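# Screw a feeder screw into the red-taped housing corner hole

## Task

Take a screw from the screw feeder and turn it into the housing hole whose corner carries red tape until the motor halts on its own (stopped_at_torque=1); no screw tip may remain in any of the other three holes; after tightening, do not rotate or shift that screw again, and raise the screwdriver clearly above its head; if a screw was pressed in rather than turned, unscrew it fully and drive it again; finally release it and move the tool away.

## Robot and tools

Robot: one xArm7 arm (seven joints) carrying a powered screwdriver. The tool is a hex key inside a thin vacuum sleeve that can hold a screw on the key. The only camera is cam_wrist (672x504), on the wrist.

Frame: all positions and orientations are in the scene frame. Its origin sits on the table top under the arm's base, +z is up, and +y is to the left when facing along +x. The base may be tilted, and the reported tool position gets less accurate at long reach. The tool point is the hex key's tip when unloaded; the key runs along the tool's +z axis and can retract 12 mm under load. A flat block extends roughly 9 cm from the last joint's axis toward the tool's -y side and rotates with it, so keep it clear of the housing and feeder.

Row format (used by both motion tools): 10 numbers in this order: x, y, z (metres, absolute target for end_effector_position), qw, qx, qy, qz (absolute target for end_effector_quat_wxyz, w first), spindle, torque_limit, sleeve_vacuum. The last three are each in [-1, 1]. spindle: +1 spins the key clockwise at 500 rpm (drives in), -1 the reverse at that speed, fractions scale it; spin-up takes 0.5 s. torque_limit maps linearly from 0.3 N m at -1 to 1.2 N m at +1. sleeve_vacuum above 0.01 holds a screw; anything else releases it. Spindle, torque_limit and sleeve_vacuum all persist until changed, and the motor keeps spinning between calls and while you are writing, without the arm following the screw, so finish actions with spindle 0. Repeat the desired quaternion in every row rather than copying the reported one, which may have drifted.

execute_actions(actions): a list of actions; each action is a list of up to 15 rows; each row lasts one 1/30 s step, and if fewer than 15 rows are given the last one is repeated to fill the action. An empty list just returns the current state and images. An action is rejected if its target lies over 0.6 m from the tool point's starting position along any of the tool's own axes; if the first action fails that, or anything is malformed, nothing in the call runs. Each control step clips the commanded target to within 70 mm and 16 degrees of the measured pose; after an action the arm only continues to the last clipped target, so large moves need further commands. Position is favoured over orientation when both cannot be met.

move(target, speed, blocking): target is one row as above (absolute). speed in m/s, 0.002 to 0.5, default 0.25; rotation rate is capped at twice that in rad/s. The straight path lasts 0.5 to 10 s (it stops short if longer) and does not avoid obstacles; the tip may lag, wander or overshoot speed, especially with the arm stretched. Tool numbers are applied at the start. Faster contact means a harder hit, and aiming further past a contact presses harder. The result adds a 'move:' line giving the ending (done, off_target, moving, held, fault), any limits (paced = target was clipped; held = some steps were blocked, after which the arm may jump fast) and distance to target. With blocking=false the result comes after 0.5 s; other motion commands are refused until wait or stop shows it finished.

wait(seconds): 0 to 10; lets time run with the last command held. stop(): brakes a running move; the spindle keeps turning. zoom_image(camera, region): camera must be "cam_wrist"; region is [x0, y0, x1, y1] in image pixels from the top-left, at most 504 by 504. read_manual(section): licence texts only. finished_scene(scene): ends the current scene by its number; irreversible.

Screwing procedure: bring the tip onto the screw's axis with the key pointing down, 2 mm below the top of the head, and rotate slowly with spindle between -0.2 and 0.2. A small negative value seats the key without advancing the screw; a small positive value seats it and drives. screw_detected=1 (sleeve_vacuum_kpa above 30) means a head is sealing the sleeve. While driving, lower the arm 0.7 mm per turn to follow the screw. The motor halts at 95 % of the torque limit (head seated or thread jammed) and stopped_at_torque becomes 1; positive spindle is then ignored until spindle has been 0 or negative for 0.5 s continuously. Unscrewing has no automatic stop; if the turns count does not drop, increase torque_limit. turns is the cumulative key rotation, clockwise positive. Never force a screw in by pushing.

Result lines: state gives tool pose and velocities; 'Hand target' is where the controller is currently heading; 'pose unreachable' means the clearance check altered or blocked the command (a mount under the base counts as arm); step readings list tip positions, with HELD marking restrained steps. Joint torque readings include offsets and noise and are nonzero in free air.

Hazards: joint ranges (rad): waist ±6.283, shoulder -2.059 to 2.094, upper arm roll ±6.283, elbow -0.192 to 3.927, forearm roll ±6.283, wrist pitch -1.693 to 3.142, wrist roll ±6.283. Load limits (N m): waist 43.5, shoulder 43.5, upper arm roll 26.1, elbow 26.1, forearm roll 26.1, wrist pitch 17.4, wrist roll 17.4; reaching one stops the arm, backs it off, freezes it 10 s and drops the rest of the call. Motors warn (MOTOR HOT) at 65 °C and brake at 80 °C. Loose objects may get nudged occasionally. Avoid dropping screws, slamming or hard pressing, and anything leaving the table.

Each tool is called after "Call:" by a JSON object that holds its "api" and its "payload".

## Session

I'll start by looking at the current state and camera image.

Call:
{"api": "execute_actions", "payload": {"actions": []}}

Scene clock: 0.00 s.
end_effector_position=(+0.4527, +0.0103, +0.3713) sleeve_vacuum_kpa=0 screw_detected=0 stopped_at_torque=0 turns=0.00 end_effector_quat_wxyz=(-0.248, +0.622, +0.743, -0.021) end_effector_velocity=(-0.000, -0.000, -0.000) end_effector_angular_velocity=(+0.001, +0.000, -0.000)
Joint positions: [-0.017 -0.166 -0.     2.035  0.001  2.202  0.766]
Joint velocities: [ 0.     0.    -0.001 -0.     0.001  0.    -0.   ]
Joint torques (N m, as the arm reports them, + toward a larger angle): no reading
Hand target: +0.453, +0.010, +0.371; -0.248, +0.622, +0.743, -0.021

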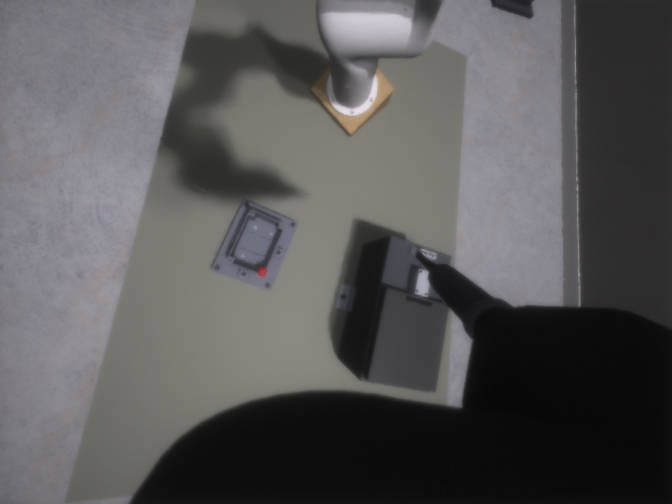

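Call:
{"api": "zoom_image", "payload": {"camera": "cam_wrist", "region": [190, 180, 330, 310]}}

Call:
{"api": "zoom_image", "payload": {"camera": "cam_wrist", "region": [310, 200, 510, 400]}}

Region (190, 180, 330, 310) of cam_wrist's 672x504 image, scaled by 3.600, with more detail than that image has; it fills the top 468 rows of this view, and the rest is white.

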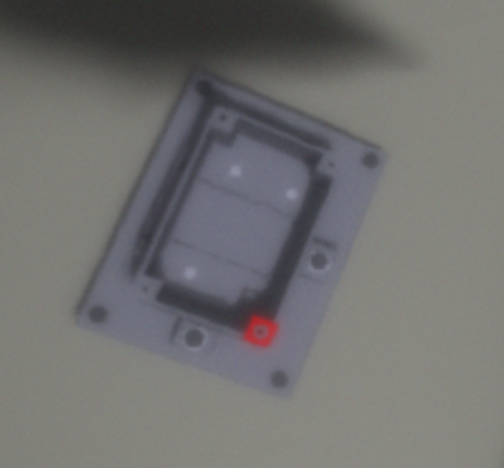

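Region (310, 200, 510, 400) of cam_wrist's 672x504 image, scaled by 2.520, with more detail than that image has.

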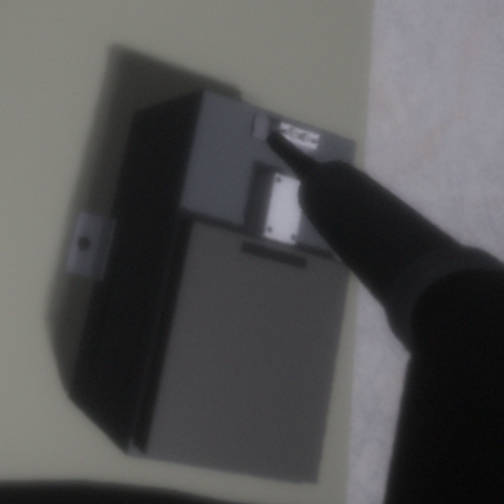

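Call:
{"api": "move", "payload": {"target": [0.42, 0.2, 0.3, 0, 0.7071, 0.7071, 0, 0, 0, -1], "speed": 0.3}}

Scene clock: 6.97 s.
end_effector_position=(+0.4202, +0.1993, +0.3001) sleeve_vacuum_kpa=0 screw_detected=0 stopped_at_torque=0 turns=0.00 end_effector_quat_wxyz=(-0.000, +0.708, +0.706, -0.000) end_effector_velocity=(-0.004, +0.004, +0.002) end_effector_angular_velocity=(-0.001, -0.005, +0.009)
Joint positions: [ 0.085 -0.5    0.6    1.301 -0.223  1.647  1.572]
Joint velocities: [ 0.005  0.     0.011 -0.001 -0.001  0.001  0.006]
Joint torques (N m, as the arm reports them, + toward a larger angle): [  5.98 -21.78   4.59  24.09   0.57  -2.37   0.73]
Hand target: +0.419, +0.200, +0.300; +0.000, +0.707, +0.707, -0.000
Off the commanded pose: 0.001 m, 0 deg.
move: done

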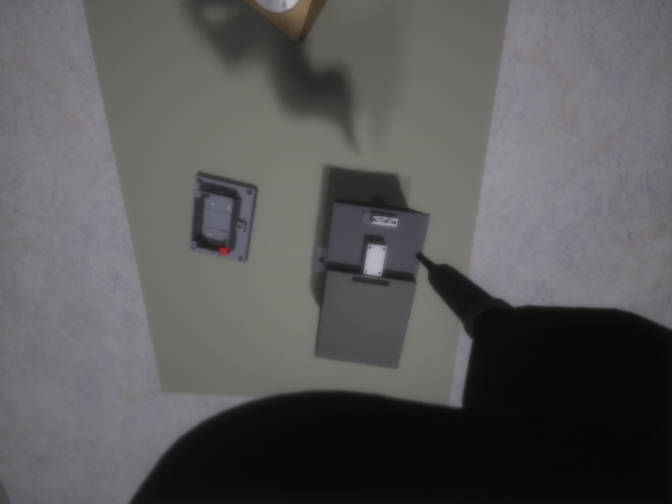

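Call:
{"api": "zoom_image", "payload": {"camera": "cam_wrist", "region": [310, 180, 450, 320]}}

Call:
{"api": "zoom_image", "payload": {"camera": "cam_wrist", "region": [170, 160, 280, 270]}}

Region (310, 180, 450, 320) of cam_wrist's 672x504 image, scaled by 3.600, with more detail than that image has.

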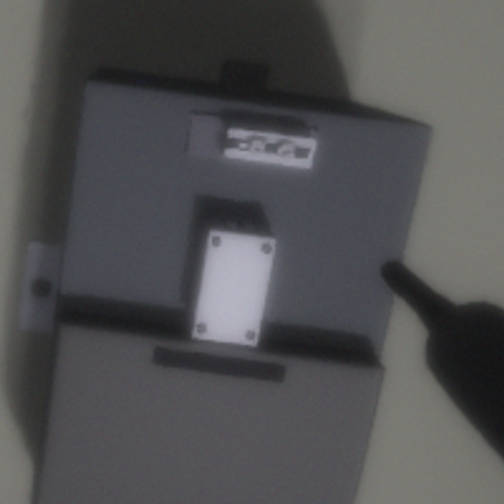

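Region (170, 160, 280, 270) of cam_wrist's 672x504 image, scaled by 4.582, with more detail than that image has.

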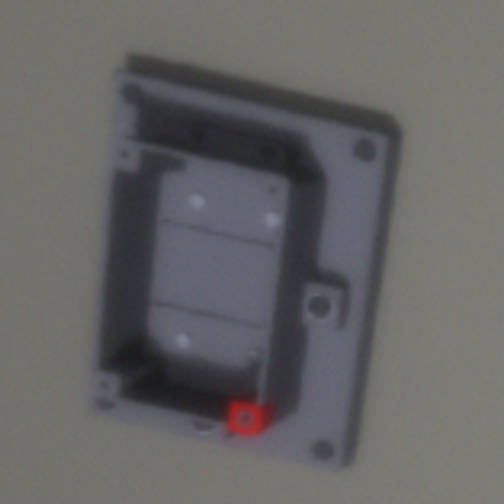

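Call:
{"api": "zoom_image", "payload": {"camera": "cam_wrist", "region": [355, 200, 415, 245]}}

Region (355, 200, 415, 245) of cam_wrist's 672x504 image, scaled by 8.400, with more detail than that image has; it fills the top 378 rows of this view, and the rest is white.

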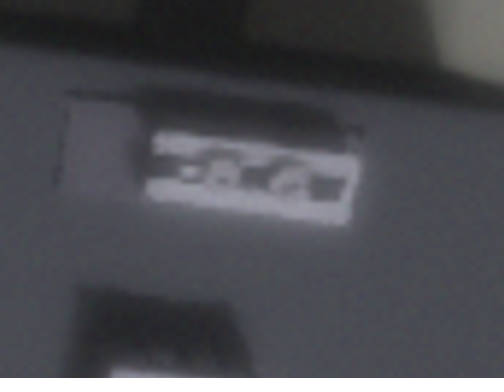

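Call:
{"api": "move", "payload": {"target": [0.42, 0.2, 0.23, 0, 0.7071, 0.7071, 0, 0, 0, -1], "speed": 0.2}}

Scene clock: 12.63 s.
end_effector_position=(+0.4202, +0.2003, +0.2306) sleeve_vacuum_kpa=0 screw_detected=0 stopped_at_torque=0 turns=0.00 end_effector_quat_wxyz=(+0.000, +0.707, +0.707, +0.001) end_effector_velocity=(-0.001, -0.002, -0.005) end_effector_angular_velocity=(-0.005, +0.007, -0.001)
Joint positions: [ 0.1   -0.548  0.54   1.065 -0.223  1.447  1.562]
Joint velocities: [-0.002  0.002 -0.002 -0.007 -0.    -0.001  0.   ]
Joint torques (N m, as the arm reports them, + toward a larger angle): [  6.   -21.2    4.32  25.19   0.65  -2.47   0.69]
Hand target: +0.420, +0.200, +0.230; +0.000, +0.707, +0.707, -0.000
Off the commanded pose: 0.001 m, 0 deg.
move: done

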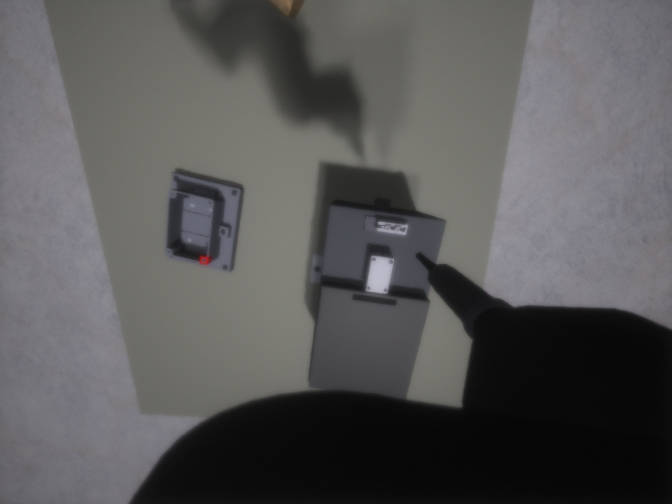

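Call:
{"api": "zoom_image", "payload": {"camera": "cam_wrist", "region": [350, 200, 450, 300]}}

Call:
{"api": "zoom_image", "payload": {"camera": "cam_wrist", "region": [150, 165, 260, 275]}}

Region (350, 200, 450, 300) of cam_wrist's 672x504 image, scaled by 5.040, with more detail than that image has.

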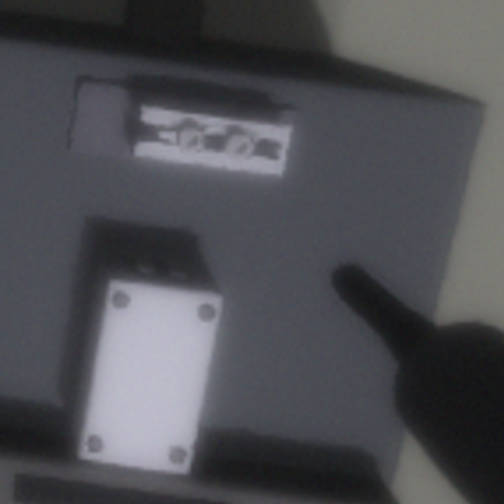

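Region (150, 165, 260, 275) of cam_wrist's 672x504 image, scaled by 4.582, with more detail than that image has.

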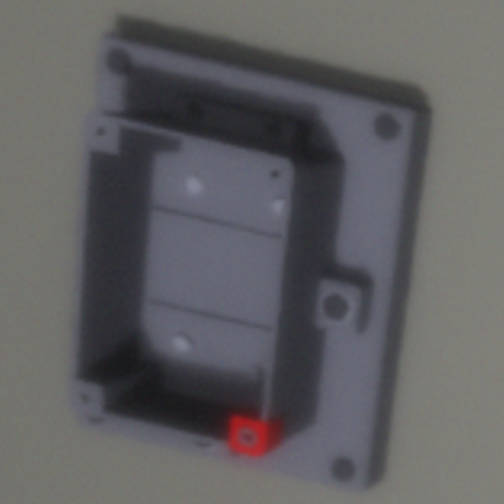

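Call:
{"api": "zoom_image", "payload": {"camera": "cam_wrist", "region": [370, 210, 440, 280]}}

Region (370, 210, 440, 280) of cam_wrist's 672x504 image, scaled by 7.200, with more detail than that image has.

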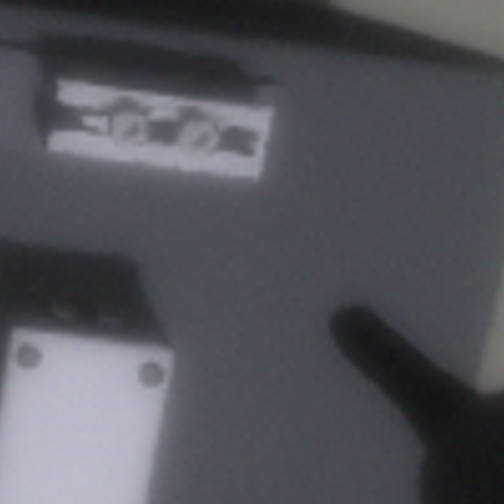

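Call:
{"api": "move", "payload": {"target": [0.4005, 0.1875, 0.23, 0, 0.7071, 0.7071, 0, 0, 0, -1], "speed": 0.1}}

Call:
{"api": "zoom_image", "payload": {"camera": "cam_wrist", "region": [370, 220, 440, 290]}}

Call:
{"api": "zoom_image", "payload": {"camera": "cam_wrist", "region": [350, 220, 450, 320]}}

Call:
{"api": "zoom_image", "payload": {"camera": "cam_wrist", "region": [160, 175, 270, 285]}}

Scene clock: 20.17 s.
end_effector_position=(+0.4006, +0.1875, +0.2300) sleeve_vacuum_kpa=0 screw_detected=0 stopped_at_torque=0 turns=0.00 end_effector_quat_wxyz=(-0.000, +0.707, +0.707, -0.000) end_effector_velocity=(-0.001, -0.001, -0.002) end_effector_angular_velocity=(-0.002, +0.003, -0.001)
Joint positions: [ 0.131 -0.627  0.515  0.999 -0.199  1.457  1.547]
Joint velocities: [ 0.     0.    -0.002 -0.003 -0.    -0.     0.   ]
Joint torques (N m, as the arm reports them, + toward a larger angle): [  4.96 -18.62   3.98  25.15   0.58  -2.42   0.79]
Hand target: +0.401, +0.187, +0.230; +0.000, +0.707, +0.707, -0.000
Off the commanded pose: 0.000 m, 0 deg.
move: done

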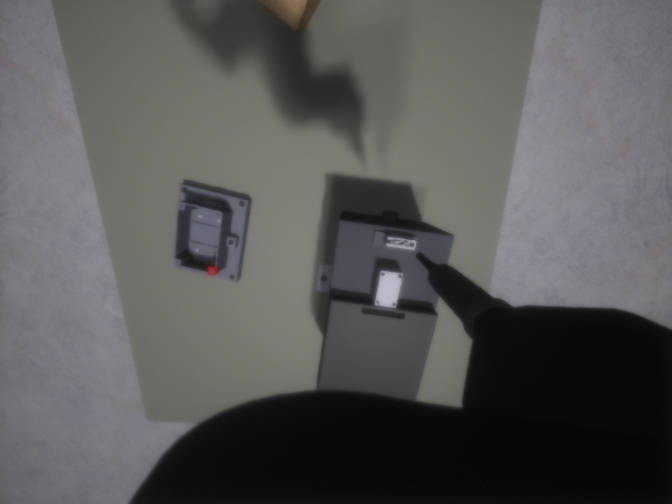

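Region (370, 220, 440, 290) of cam_wrist's 672x504 image, scaled by 7.200, with more detail than that image has.

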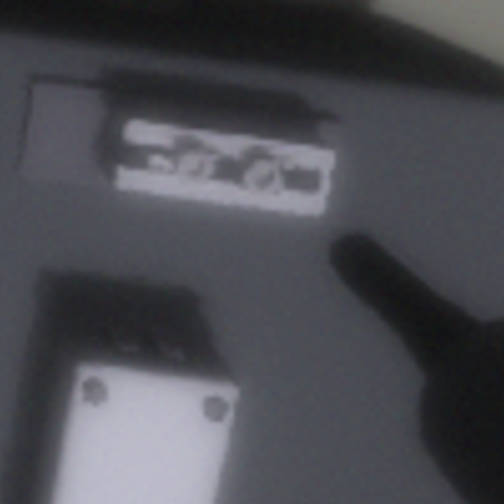

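Region (350, 220, 450, 320) of cam_wrist's 672x504 image, scaled by 5.040, with more detail than that image has.

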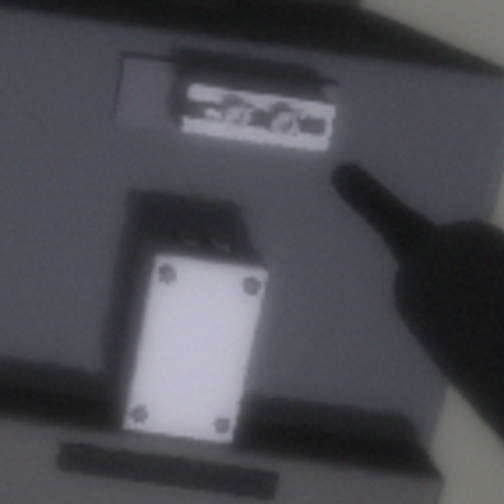

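Region (160, 175, 270, 285) of cam_wrist's 672x504 image, scaled by 4.582, with more detail than that image has.

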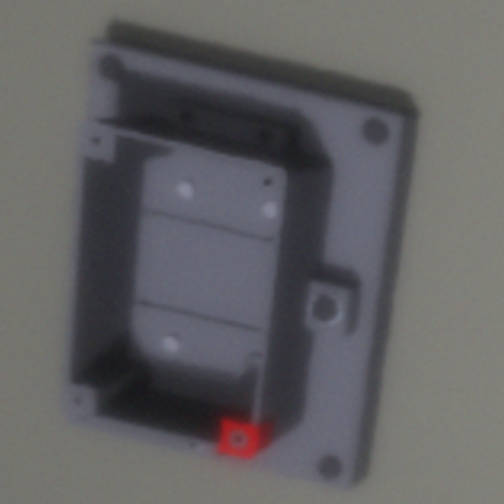

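Call:
{"api": "move", "payload": {"target": [0.4005, 0.1875, 0.195, 0, 0.7071, 0.7071, 0, 0, 0, -1], "speed": 0.1}}

Call:
{"api": "zoom_image", "payload": {"camera": "cam_wrist", "region": [370, 220, 440, 290]}}

Call:
{"api": "zoom_image", "payload": {"camera": "cam_wrist", "region": [350, 230, 450, 330]}}

Call:
{"api": "zoom_image", "payload": {"camera": "cam_wrist", "region": [150, 175, 270, 295]}}

Scene clock: 24.70 s.
end_effector_position=(+0.4007, +0.1877, +0.1954) sleeve_vacuum_kpa=0 screw_detected=0 stopped_at_torque=0 turns=0.00 end_effector_quat_wxyz=(+0.000, +0.707, +0.707, +0.000) end_effector_velocity=(+0.001, +0.000, +0.001) end_effector_angular_velocity=(+0.001, -0.004, +0.001)
Joint positions: [ 0.131 -0.635  0.495  0.897 -0.208  1.359  1.549]
Joint velocities: [ 0.001 -0.002  0.001 -0.001 -0.001 -0.003 -0.   ]
Joint torques (N m, as the arm reports them, + toward a larger angle): [  5.   -18.4    3.82  25.24   0.61  -2.27   0.61]
Hand target: +0.401, +0.188, +0.195; +0.000, +0.707, +0.707, -0.000
Off the commanded pose: 0.001 m, 0 deg.
move: done

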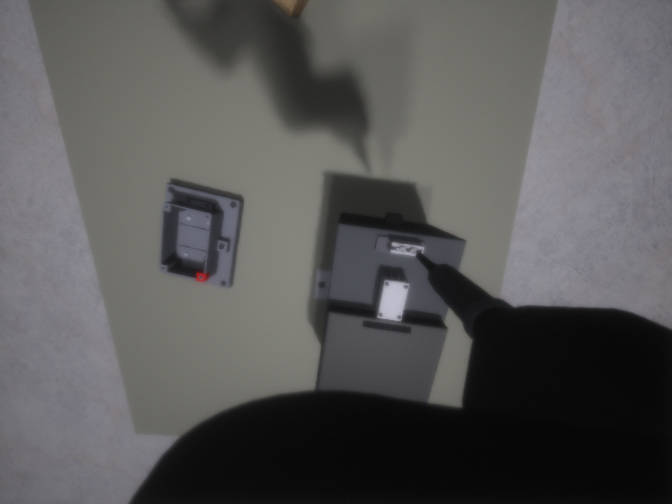

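Region (370, 220, 440, 290) of cam_wrist's 672x504 image, scaled by 7.200, with more detail than that image has.

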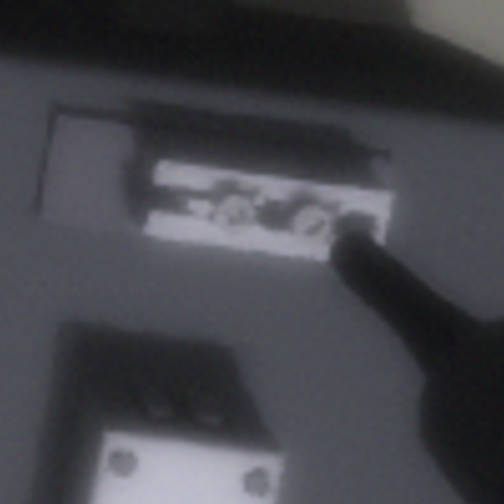

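Region (350, 230, 450, 330) of cam_wrist's 672x504 image, scaled by 5.040, with more detail than that image has.

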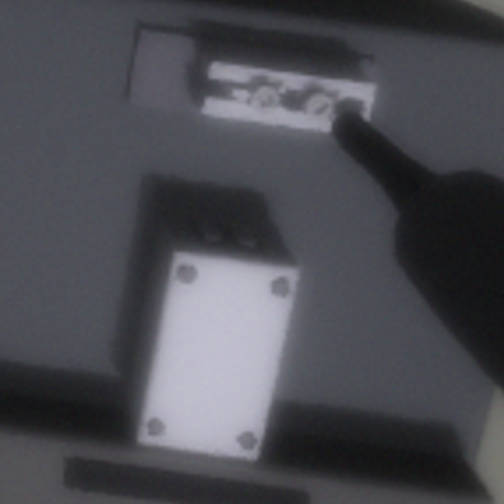

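Region (150, 175, 270, 295) of cam_wrist's 672x504 image, scaled by 4.200, with more detail than that image has.

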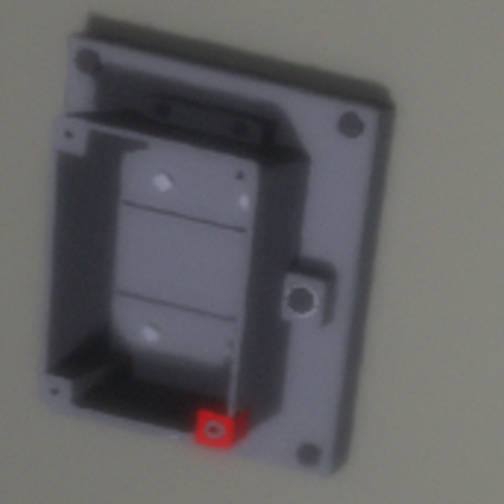

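Call:
{"api": "move", "payload": {"target": [0.4003, 0.1873, 0.187, 0, 0.7071, 0.7071, 0, 0, 0, 1], "speed": 0.03}}

Call:
{"api": "zoom_image", "payload": {"camera": "cam_wrist", "region": [380, 225, 440, 285]}}

Scene clock: 32.60 s.
end_effector_position=(+0.4003, +0.1873, +0.1870) sleeve_vacuum_kpa=14 screw_detected=0 stopped_at_torque=0 turns=0.00 end_effector_quat_wxyz=(-0.000, +0.707, +0.707, -0.000) end_effector_velocity=(+0.001, +0.001, +0.001) end_effector_angular_velocity=(+0.003, -0.004, -0.001)
Joint positions: [ 0.13  -0.636  0.49   0.874 -0.21   1.336  1.549]
Joint velocities: [ 0.    -0.002 -0.001  0.    -0.    -0.004  0.   ]
Joint torques (N m, as the arm reports them, + toward a larger angle): [  5.04 -18.57   3.79  25.38   0.46  -2.36   0.68]
Hand target: +0.400, +0.187, +0.187; +0.000, +0.707, +0.707, -0.000
Off the commanded pose: 0.000 m, 0 deg.
move: done

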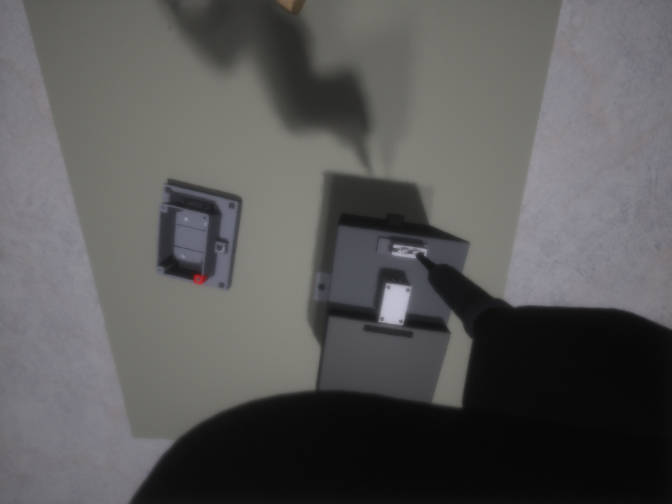

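Region (380, 225, 440, 285) of cam_wrist's 672x504 image, scaled by 8.400, with more detail than that image has.

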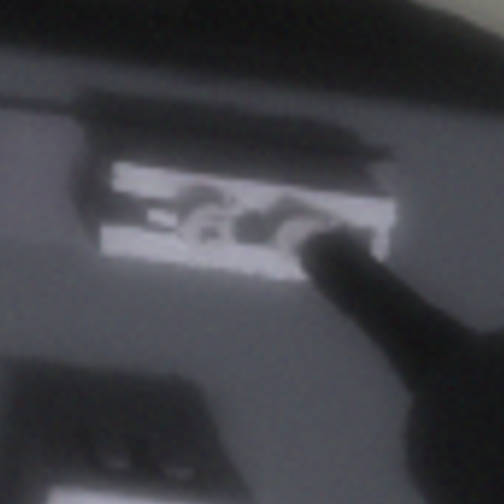

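Call:
{"api": "move", "payload": {"target": [0.4003, 0.1873, 0.182, 0, 0.7071, 0.7071, 0, 0, 0, 1], "speed": 0.02}}

Call:
{"api": "zoom_image", "payload": {"camera": "cam_wrist", "region": [380, 225, 440, 285]}}

Scene clock: 34.53 s.
end_effector_position=(+0.4003, +0.1873, +0.1820) sleeve_vacuum_kpa=14 screw_detected=0 stopped_at_torque=0 turns=0.00 end_effector_quat_wxyz=(-0.000, +0.707, +0.707, -0.000) end_effector_velocity=(+0.001, +0.000, +0.000) end_effector_angular_velocity=(+0.001, -0.004, -0.001)
Joint positions: [ 0.13  -0.636  0.487  0.86  -0.212  1.322  1.549]
Joint velocities: [-0.    -0.002 -0.    -0.001 -0.001 -0.003  0.   ]
Joint torques (N m, as the arm reports them, + toward a larger angle): [  5.15 -18.58   3.92  25.38   0.5   -2.38   0.68]
Hand target: +0.400, +0.187, +0.182; +0.000, +0.707, +0.707, -0.000
Off the commanded pose: 0.000 m, 0 deg.
move: done

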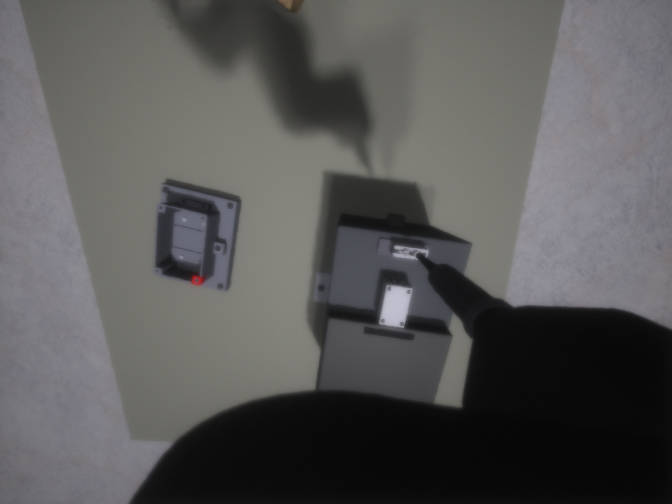

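Region (380, 225, 440, 285) of cam_wrist's 672x504 image, scaled by 8.400, with more detail than that image has.

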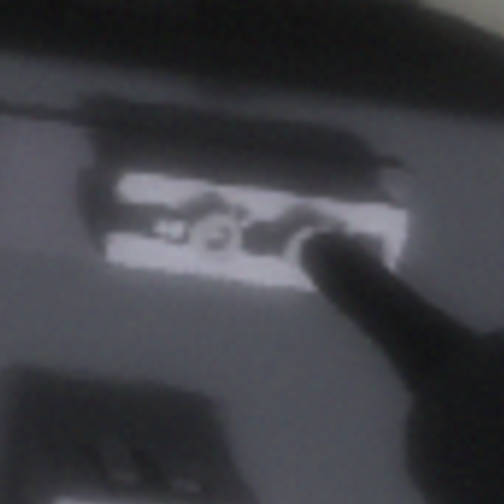

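Call:
{"api": "move", "payload": {"target": [0.4003, 0.1873, 0.1775, 0, 0.7071, 0.7071, 0, 0, 0, 1], "speed": 0.02}}

Call:
{"api": "zoom_image", "payload": {"camera": "cam_wrist", "region": [380, 225, 440, 285]}}

Scene clock: 36.23 s.
end_effector_position=(+0.4003, +0.1873, +0.1775) sleeve_vacuum_kpa=14 screw_detected=0 stopped_at_torque=0 turns=0.00 end_effector_quat_wxyz=(-0.000, +0.707, +0.707, -0.000) end_effector_velocity=(+0.001, +0.001, +0.001) end_effector_angular_velocity=(+0.003, -0.003, -0.001)
Joint positions: [ 0.129 -0.636  0.485  0.848 -0.214  1.309  1.55 ]
Joint velocities: [ 0.    -0.001 -0.     0.     0.001 -0.003  0.001]
Joint torques (N m, as the arm reports them, + toward a larger angle): [  4.99 -18.82   3.87  25.31   0.59  -2.43   0.73]
Hand target: +0.400, +0.187, +0.177; +0.000, +0.707, +0.707, -0.000
Off the commanded pose: 0.000 m, 0 deg.
move: done

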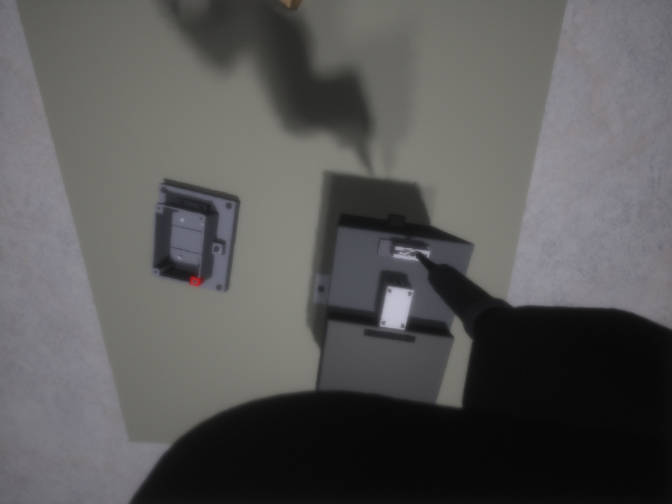

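Region (380, 225, 440, 285) of cam_wrist's 672x504 image, scaled by 8.400, with more detail than that image has.

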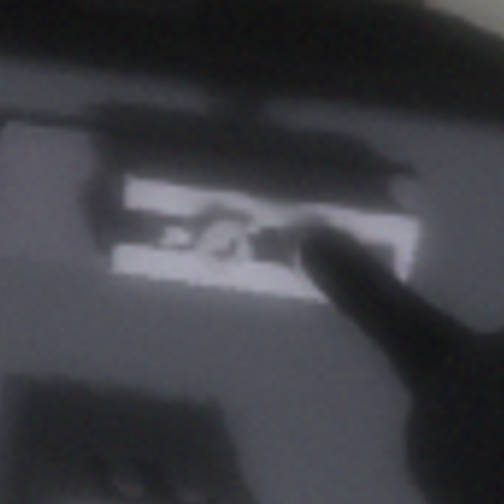

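Call:
{"api": "zoom_image", "payload": {"camera": "cam_wrist", "region": [300, 150, 480, 330]}}

Region (300, 150, 480, 330) of cam_wrist's 672x504 image, scaled by 2.800, with more detail than that image has.

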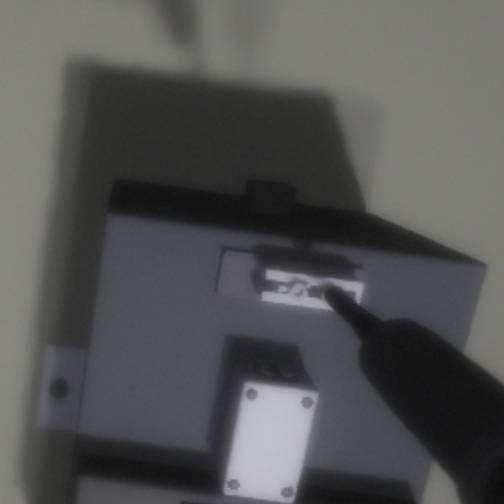

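Call:
{"api": "move", "payload": {"target": [0.4038, 0.1906, 0.171, 0, 0.7071, 0.7071, 0, 0, 0, 1], "speed": 0.02}}

Call:
{"api": "zoom_image", "payload": {"camera": "cam_wrist", "region": [380, 225, 440, 285]}}

Scene clock: 42.00 s.
end_effector_position=(+0.4038, +0.1906, +0.1710) sleeve_vacuum_kpa=14 screw_detected=0 stopped_at_torque=0 turns=0.00 end_effector_quat_wxyz=(-0.000, +0.707, +0.707, -0.000) end_effector_velocity=(+0.001, +0.001, +0.001) end_effector_angular_velocity=(+0.002, -0.003, -0.001)
Joint positions: [ 0.121 -0.617  0.489  0.844 -0.221  1.288  1.556]
Joint velocities: [ 0.     0.     0.     0.003 -0.001 -0.001  0.001]
Joint torques (N m, as the arm reports them, + toward a larger angle): [  5.32 -19.15   3.85  25.19   0.58  -2.45   0.67]
Hand target: +0.404, +0.191, +0.171; +0.000, +0.707, +0.707, -0.000
Off the commanded pose: 0.000 m, 0 deg.
move: done

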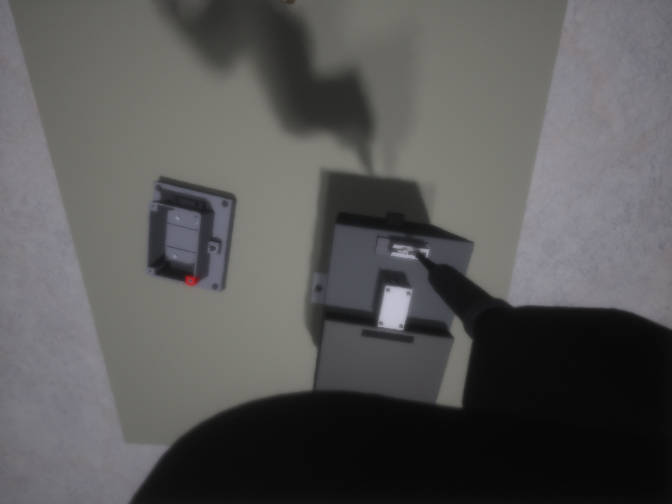

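Region (380, 225, 440, 285) of cam_wrist's 672x504 image, scaled by 8.400, with more detail than that image has.

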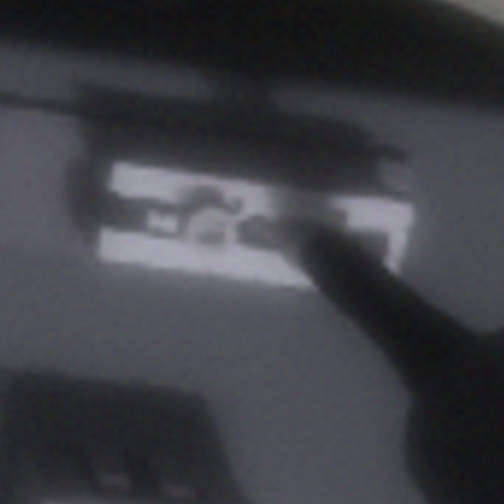

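Call:
{"api": "move", "payload": {"target": [0.4042, 0.1908, 0.166, 0, 0.7071, 0.7071, 0, 0, 0, 1], "speed": 0.015}}

Call:
{"api": "zoom_image", "payload": {"camera": "cam_wrist", "region": [380, 225, 440, 285]}}

Scene clock: 44.07 s.
end_effector_position=(+0.4042, +0.1911, +0.1664) sleeve_vacuum_kpa=39 screw_detected=1 stopped_at_torque=0 turns=0.00 end_effector_quat_wxyz=(-0.000, +0.707, +0.707, +0.000) end_effector_velocity=(+0.000, -0.001, -0.002) end_effector_angular_velocity=(-0.002, +0.001, -0.001)
Joint positions: [ 0.119 -0.615  0.487  0.833 -0.223  1.273  1.557]
Joint velocities: [-0.001  0.001 -0.001 -0.003 -0.002 -0.002  0.001]
Joint torques (N m, as the arm reports them, + toward a larger angle): [  3.94 -17.85   3.51  24.05  -0.53  -2.5    0.85]
Hand target: +0.404, +0.191, +0.166; +0.000, +0.707, +0.707, -0.000
Off the commanded pose: 0.001 m, 0 deg.
move: done

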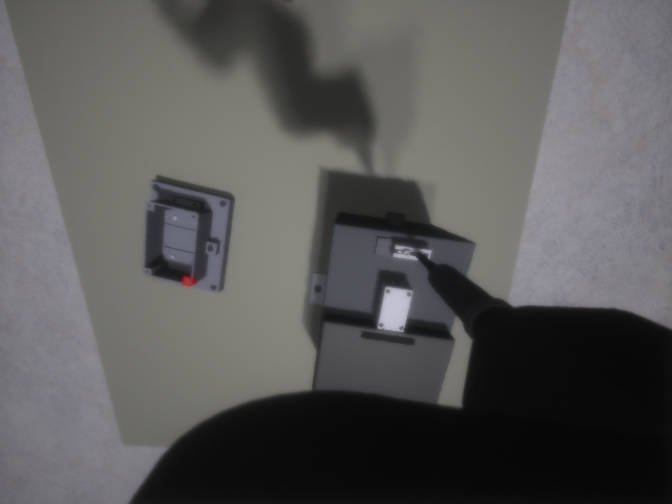

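Region (380, 225, 440, 285) of cam_wrist's 672x504 image, scaled by 8.400, with more detail than that image has.

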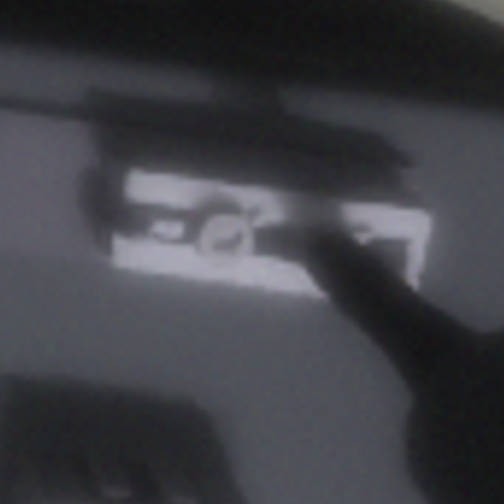

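Call:
{"api": "execute_actions", "payload": {"actions": [[[0.4042,0.1909,0.1658,0,0.7071,0.7071,0,-0.1,0,1]],[[0.4042,0.1909,0.1658,0,0.7071,0.7071,0,-0.1,0,1],[0.4042,0.1909,0.1658,0,0.7071,0.7071,0,-0.1,0,1],[0.4042,0.1909,0.1658,0,0.7071,0.7071,0,-0.1,0,1],[0.4042,0.1909,0.1658,0,0.7071,0.7071,0,-0.1,0,1],[0.4042,0.1909,0.1658,0,0.7071,0.7071,0,-0.1,0,1],[0.4042,0.1909,0.1658,0,0.7071,0.7071,0,-0.1,0,1],[0.4042,0.1909,0.1658,0,0.7071,0.7071,0,-0.1,0,1],[0.4042,0.1909,0.1658,0,0.7071,0.7071,0,-0.1,0,1],[0.4042,0.1909,0.1658,0,0.7071,0.7071,0,-0.1,0,1],[0.4042,0.1909,0.1658,0,0.7071,0.7071,0,-0.1,0,1],[0.4042,0.1909,0.1658,0,0.7071,0.7071,0,0,0,1]]]}}

Call:
{"api": "zoom_image", "payload": {"camera": "cam_wrist", "region": [380, 225, 440, 285]}}

Scene clock: 46.07 s.
end_effector_position=(+0.4042, +0.1909, +0.1658) sleeve_vacuum_kpa=39 screw_detected=1 stopped_at_torque=0 turns=-0.68 end_effector_quat_wxyz=(+0.000, +0.707, +0.707, -0.000) end_effector_velocity=(+0.000, +0.000, +0.000) end_effector_angular_velocity=(+0.000, -0.001, +0.001)
Joint positions: [ 0.119 -0.614  0.487  0.832 -0.224  1.272  1.557]
Joint velocities: [ 0.    -0.001  0.    -0.    -0.    -0.001 -0.   ]
Joint torques (N m, as the arm reports them, + toward a larger angle): [  3.73 -17.84   3.38  23.83  -0.63  -2.67   0.72]
Hand target: +0.404, +0.191, +0.166; +0.000, +0.707, +0.707, -0.000
Off the commanded pose: 0.000 m, 0 deg.
Step readings (end_effector_position; steps 1 to 15: 1st action; 16 to 30: 2nd action):
0: (+0.4042, +0.1908, +0.1660)
1: (+0.4042, +0.1908, +0.1660)
2: (+0.4042, +0.1908, +0.1660)
4: (+0.4042, +0.1908, +0.1659)
8: (+0.4042, +0.1908, +0.1657)
15: (+0.4042, +0.1909, +0.1658)
16: (+0.4042, +0.1909, +0.1658)
17: (+0.4042, +0.1909, +0.1658)
19: (+0.4042, +0.1909, +0.1658)
23: (+0.4042, +0.1909, +0.1658)
30: end_effector_position above

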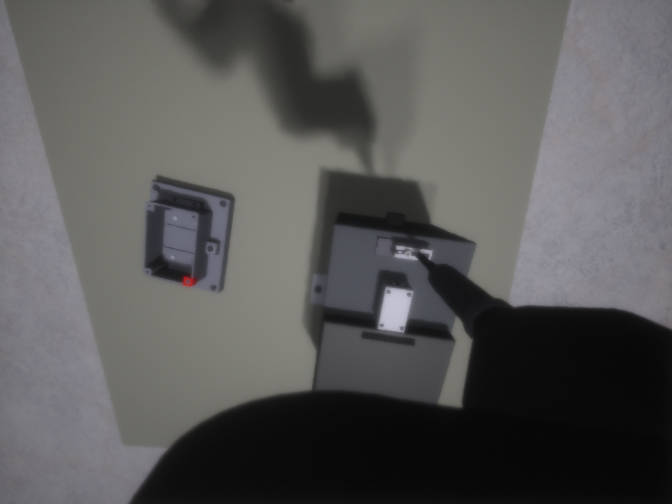

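Region (380, 225, 440, 285) of cam_wrist's 672x504 image, scaled by 8.400, with more detail than that image has.

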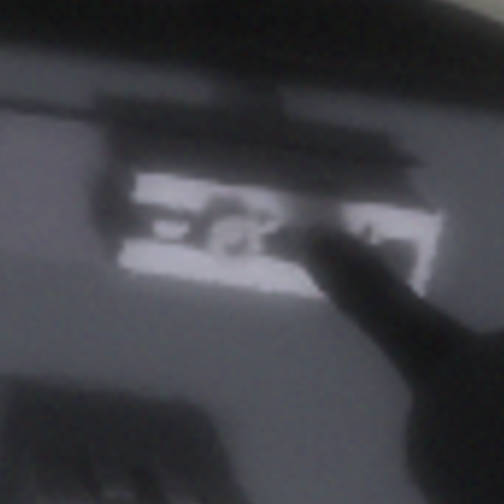

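Call:
{"api": "execute_actions", "payload": {"actions": [[[0.4042,0.1911,0.166,0,0.7071,0.7071,0,-0.1,0,1],[0.4042,0.1912,0.166,0,0.7071,0.7071,0,-0.1,0,1],[0.4042,0.1913,0.166,0,0.7071,0.7071,0,-0.1,0,1],[0.4042,0.1914,0.166,0,0.7071,0.7071,0,-0.1,0,1],[0.4042,0.1915,0.166,0,0.7071,0.7071,0,-0.1,0,1],[0.4042,0.1916,0.166,0,0.7071,0.7071,0,-0.1,0,1],[0.4042,0.1917,0.166,0,0.7071,0.7071,0,-0.1,0,1],[0.4042,0.1918,0.166,0,0.7071,0.7071,0,-0.1,0,1]],[[0.4042,0.1918,0.166,0,0.7071,0.7071,0,-0.1,0,1],[0.4042,0.1918,0.166,0,0.7071,0.7071,0,-0.1,0,1],[0.4042,0.1918,0.166,0,0.7071,0.7071,0,-0.1,0,1],[0.4042,0.1918,0.166,0,0.7071,0.7071,0,-0.1,0,1],[0.4042,0.1918,0.166,0,0.7071,0.7071,0,-0.1,0,1],[0.4042,0.1918,0.166,0,0.7071,0.7071,0,-0.1,0,1],[0.4042,0.1918,0.166,0,0.7071,0.7071,0,-0.1,0,1],[0.4042,0.1918,0.166,0,0.7071,0.7071,0,-0.1,0,1],[0.4042,0.1918,0.166,0,0.7071,0.7071,0,0,0,1]]]}}

Call:
{"api": "zoom_image", "payload": {"camera": "cam_wrist", "region": [380, 225, 440, 285]}}

Scene clock: 50.67 s.
end_effector_position=(+0.4042, +0.1918, +0.1660) sleeve_vacuum_kpa=39 screw_detected=1 stopped_at_torque=0 turns=-1.31 end_effector_quat_wxyz=(+0.000, +0.707, +0.707, +0.000) end_effector_velocity=(+0.001, -0.000, +0.000) end_effector_angular_velocity=(-0.000, -0.001, -0.000)
Joint positions: [ 0.119 -0.612  0.489  0.834 -0.224  1.273  1.559]
Joint velocities: [-0.    -0.001 -0.     0.001 -0.001  0.    -0.   ]
Joint torques (N m, as the arm reports them, + toward a larger angle): [  4.16 -17.62   3.5   23.9   -0.36  -2.46   0.86]
Hand target: +0.404, +0.192, +0.166; +0.000, +0.707, +0.707, -0.000
Off the commanded pose: 0.000 m, 0 deg.
Step readings (end_effector_position; steps 1 to 15: 1st action; 16 to 30: 2nd action):
0: (+0.4042, +0.1909, +0.1658)
1: (+0.4042, +0.1909, +0.1658)
2: (+0.4042, +0.1909, +0.1658)
4: (+0.4042, +0.1911, +0.1659)
8: (+0.4042, +0.1915, +0.1660)
15: (+0.4042, +0.1918, +0.1660)
16: (+0.4042, +0.1918, +0.1660)
17: (+0.4042, +0.1918, +0.1660)
19: (+0.4042, +0.1918, +0.1660)
23: (+0.4042, +0.1918, +0.1660)
30: end_effector_position above

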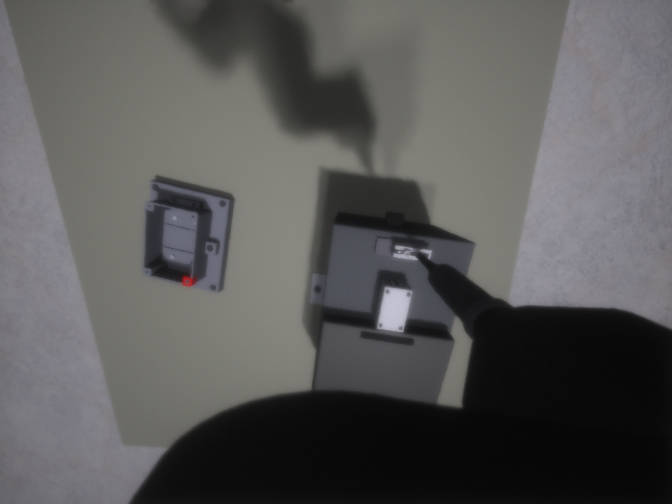

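Region (380, 225, 440, 285) of cam_wrist's 672x504 image, scaled by 8.400, with more detail than that image has.

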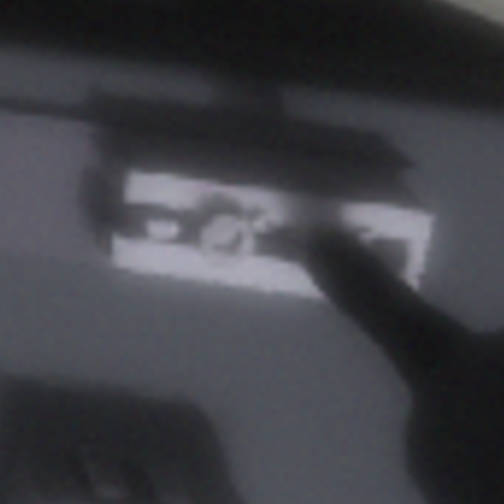

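Call:
{"api": "move", "payload": {"target": [0.4042, 0.1918, 0.2, 0, 0.7071, 0.7071, 0, 0, 0, 1], "speed": 0.05}}

Call:
{"api": "zoom_image", "payload": {"camera": "cam_wrist", "region": [380, 220, 440, 280]}}

Scene clock: 52.27 s.
end_effector_position=(+0.4041, +0.1917, +0.1997) sleeve_vacuum_kpa=39 screw_detected=1 stopped_at_torque=0 turns=-1.31 end_effector_quat_wxyz=(-0.000, +0.707, +0.707, -0.000) end_effector_velocity=(-0.002, -0.002, -0.002) end_effector_angular_velocity=(-0.006, +0.006, +0.001)
Joint positions: [ 0.125 -0.615  0.505  0.925 -0.211  1.369  1.555]
Joint velocities: [-0.001  0.003  0.    -0.001 -0.001  0.004  0.   ]
Joint torques (N m, as the arm reports them, + toward a larger angle): [  5.3  -18.91   4.    25.61   0.48  -2.45   0.71]
Hand target: +0.404, +0.192, +0.200; -0.000, +0.707, +0.707, +0.000
Off the commanded pose: 0.000 m, 0 deg.
move: done

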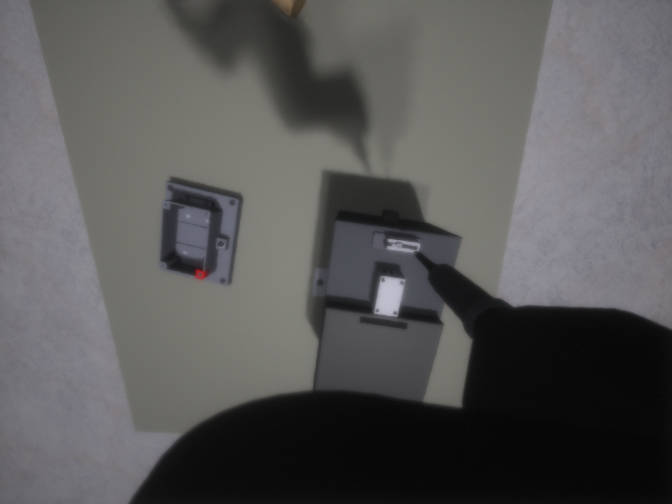

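Region (380, 220, 440, 280) of cam_wrist's 672x504 image, scaled by 8.400, with more detail than that image has.

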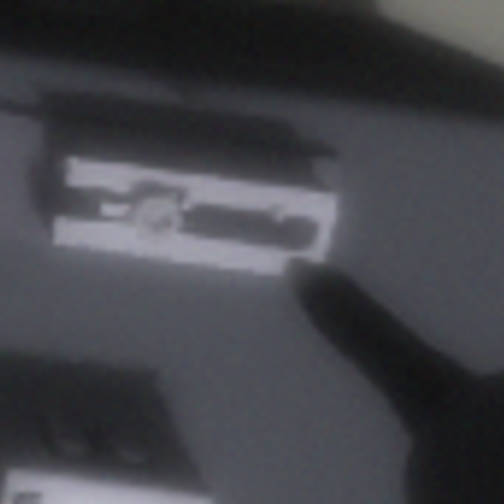

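Call:
{"api": "move", "payload": {"target": [0.49, -0.15, 0.13, 0, 0.7071, 0.7071, 0, 0, 0, 1], "speed": 0.3}}

Call:
{"api": "zoom_image", "payload": {"camera": "cam_wrist", "region": [330, 140, 450, 260]}}

Scene clock: 56.27 s.
end_effector_position=(+0.4909, -0.1490, +0.1298) sleeve_vacuum_kpa=39 screw_detected=1 stopped_at_torque=0 turns=-1.31 end_effector_quat_wxyz=(+0.000, +0.707, +0.708, +0.000) end_effector_velocity=(+0.001, -0.004, +0.001) end_effector_angular_velocity=(+0.001, -0.003, -0.008)
Joint positions: [-0.001 -0.702 -0.264  0.949 -0.452  1.214  0.785]
Joint velocities: [-0.003 -0.    -0.007  0.006  0.001 -0.001 -0.003]
Joint torques (N m, as the arm reports them, + toward a larger angle): [ -0.85 -20.32   7.57  22.53   0.82  -1.78   0.66]
Hand target: +0.491, -0.150, +0.130; -0.000, +0.707, +0.707, +0.000
Off the commanded pose: 0.001 m, 0 deg.
move: done

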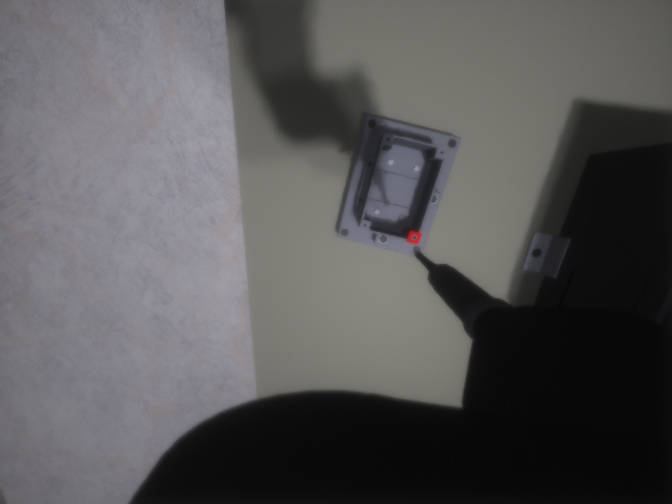

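Region (330, 140, 450, 260) of cam_wrist's 672x504 image, scaled by 4.200, with more detail than that image has.

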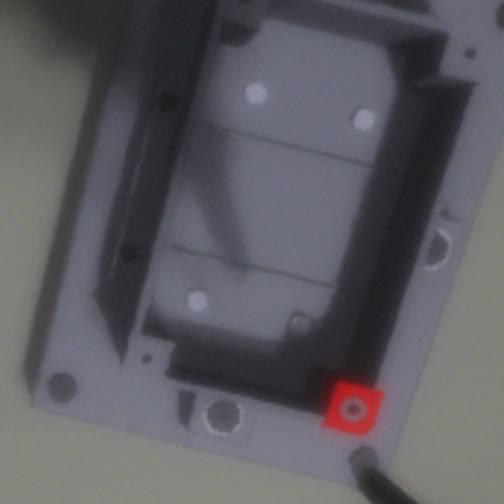

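Call:
{"api": "move", "payload": {"target": [0.487, -0.135, 0.092, 0, 0.7071, 0.7071, 0, 0, 0, 1], "speed": 0.1}}

Call:
{"api": "zoom_image", "payload": {"camera": "cam_wrist", "region": [330, 150, 450, 270]}}

Call:
{"api": "zoom_image", "payload": {"camera": "cam_wrist", "region": [380, 220, 440, 280]}}

Scene clock: 58.57 s.
end_effector_position=(+0.4873, -0.1352, +0.0924) sleeve_vacuum_kpa=39 screw_detected=1 stopped_at_torque=0 turns=-1.31 end_effector_quat_wxyz=(+0.000, +0.707, +0.707, +0.000) end_effector_velocity=(+0.001, -0.001, +0.000) end_effector_angular_velocity=(-0.001, -0.004, -0.002)
Joint positions: [-0.004 -0.69  -0.28   0.847 -0.475  1.105  0.825]
Joint velocities: [ 0.    -0.001 -0.001 -0.    -0.001 -0.003  0.001]
Joint torques (N m, as the arm reports them, + toward a larger angle): [ -0.52 -20.43   7.28  21.87   0.78  -1.72   0.56]
Hand target: +0.487, -0.135, +0.092; +0.000, +0.707, +0.707, -0.000
Off the commanded pose: 0.001 m, 0 deg.
move: done

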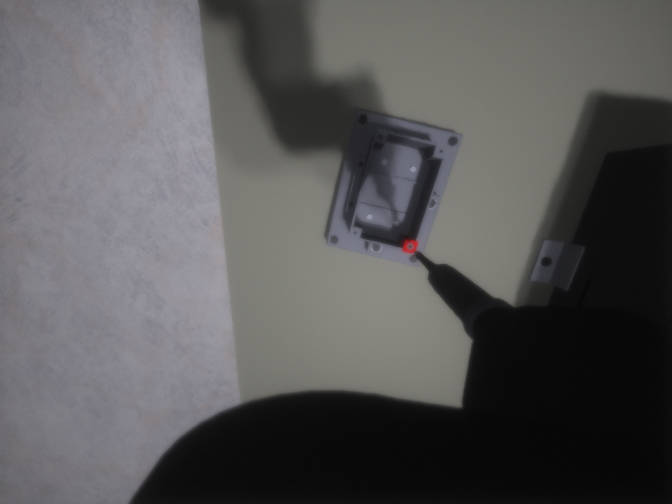

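Region (330, 150, 450, 270) of cam_wrist's 672x504 image, scaled by 4.200, with more detail than that image has.

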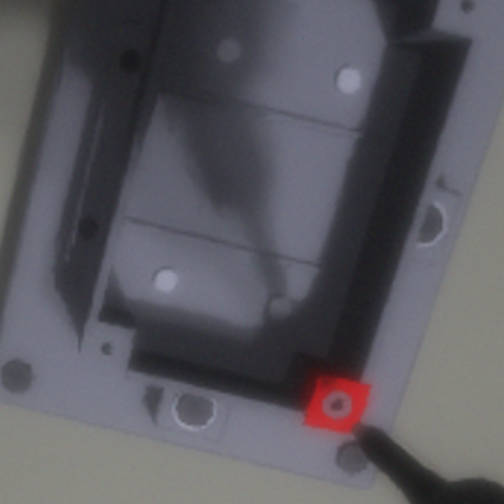

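Region (380, 220, 440, 280) of cam_wrist's 672x504 image, scaled by 8.400, with more detail than that image has.

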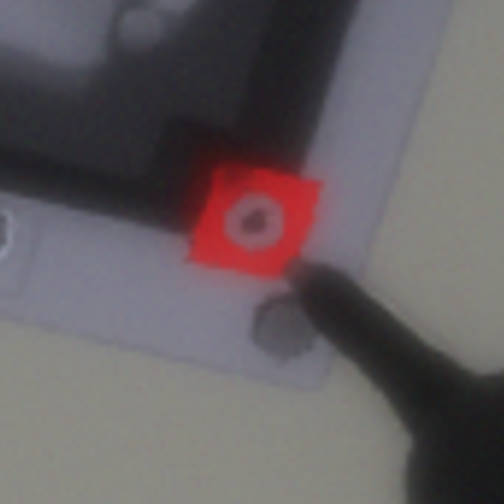

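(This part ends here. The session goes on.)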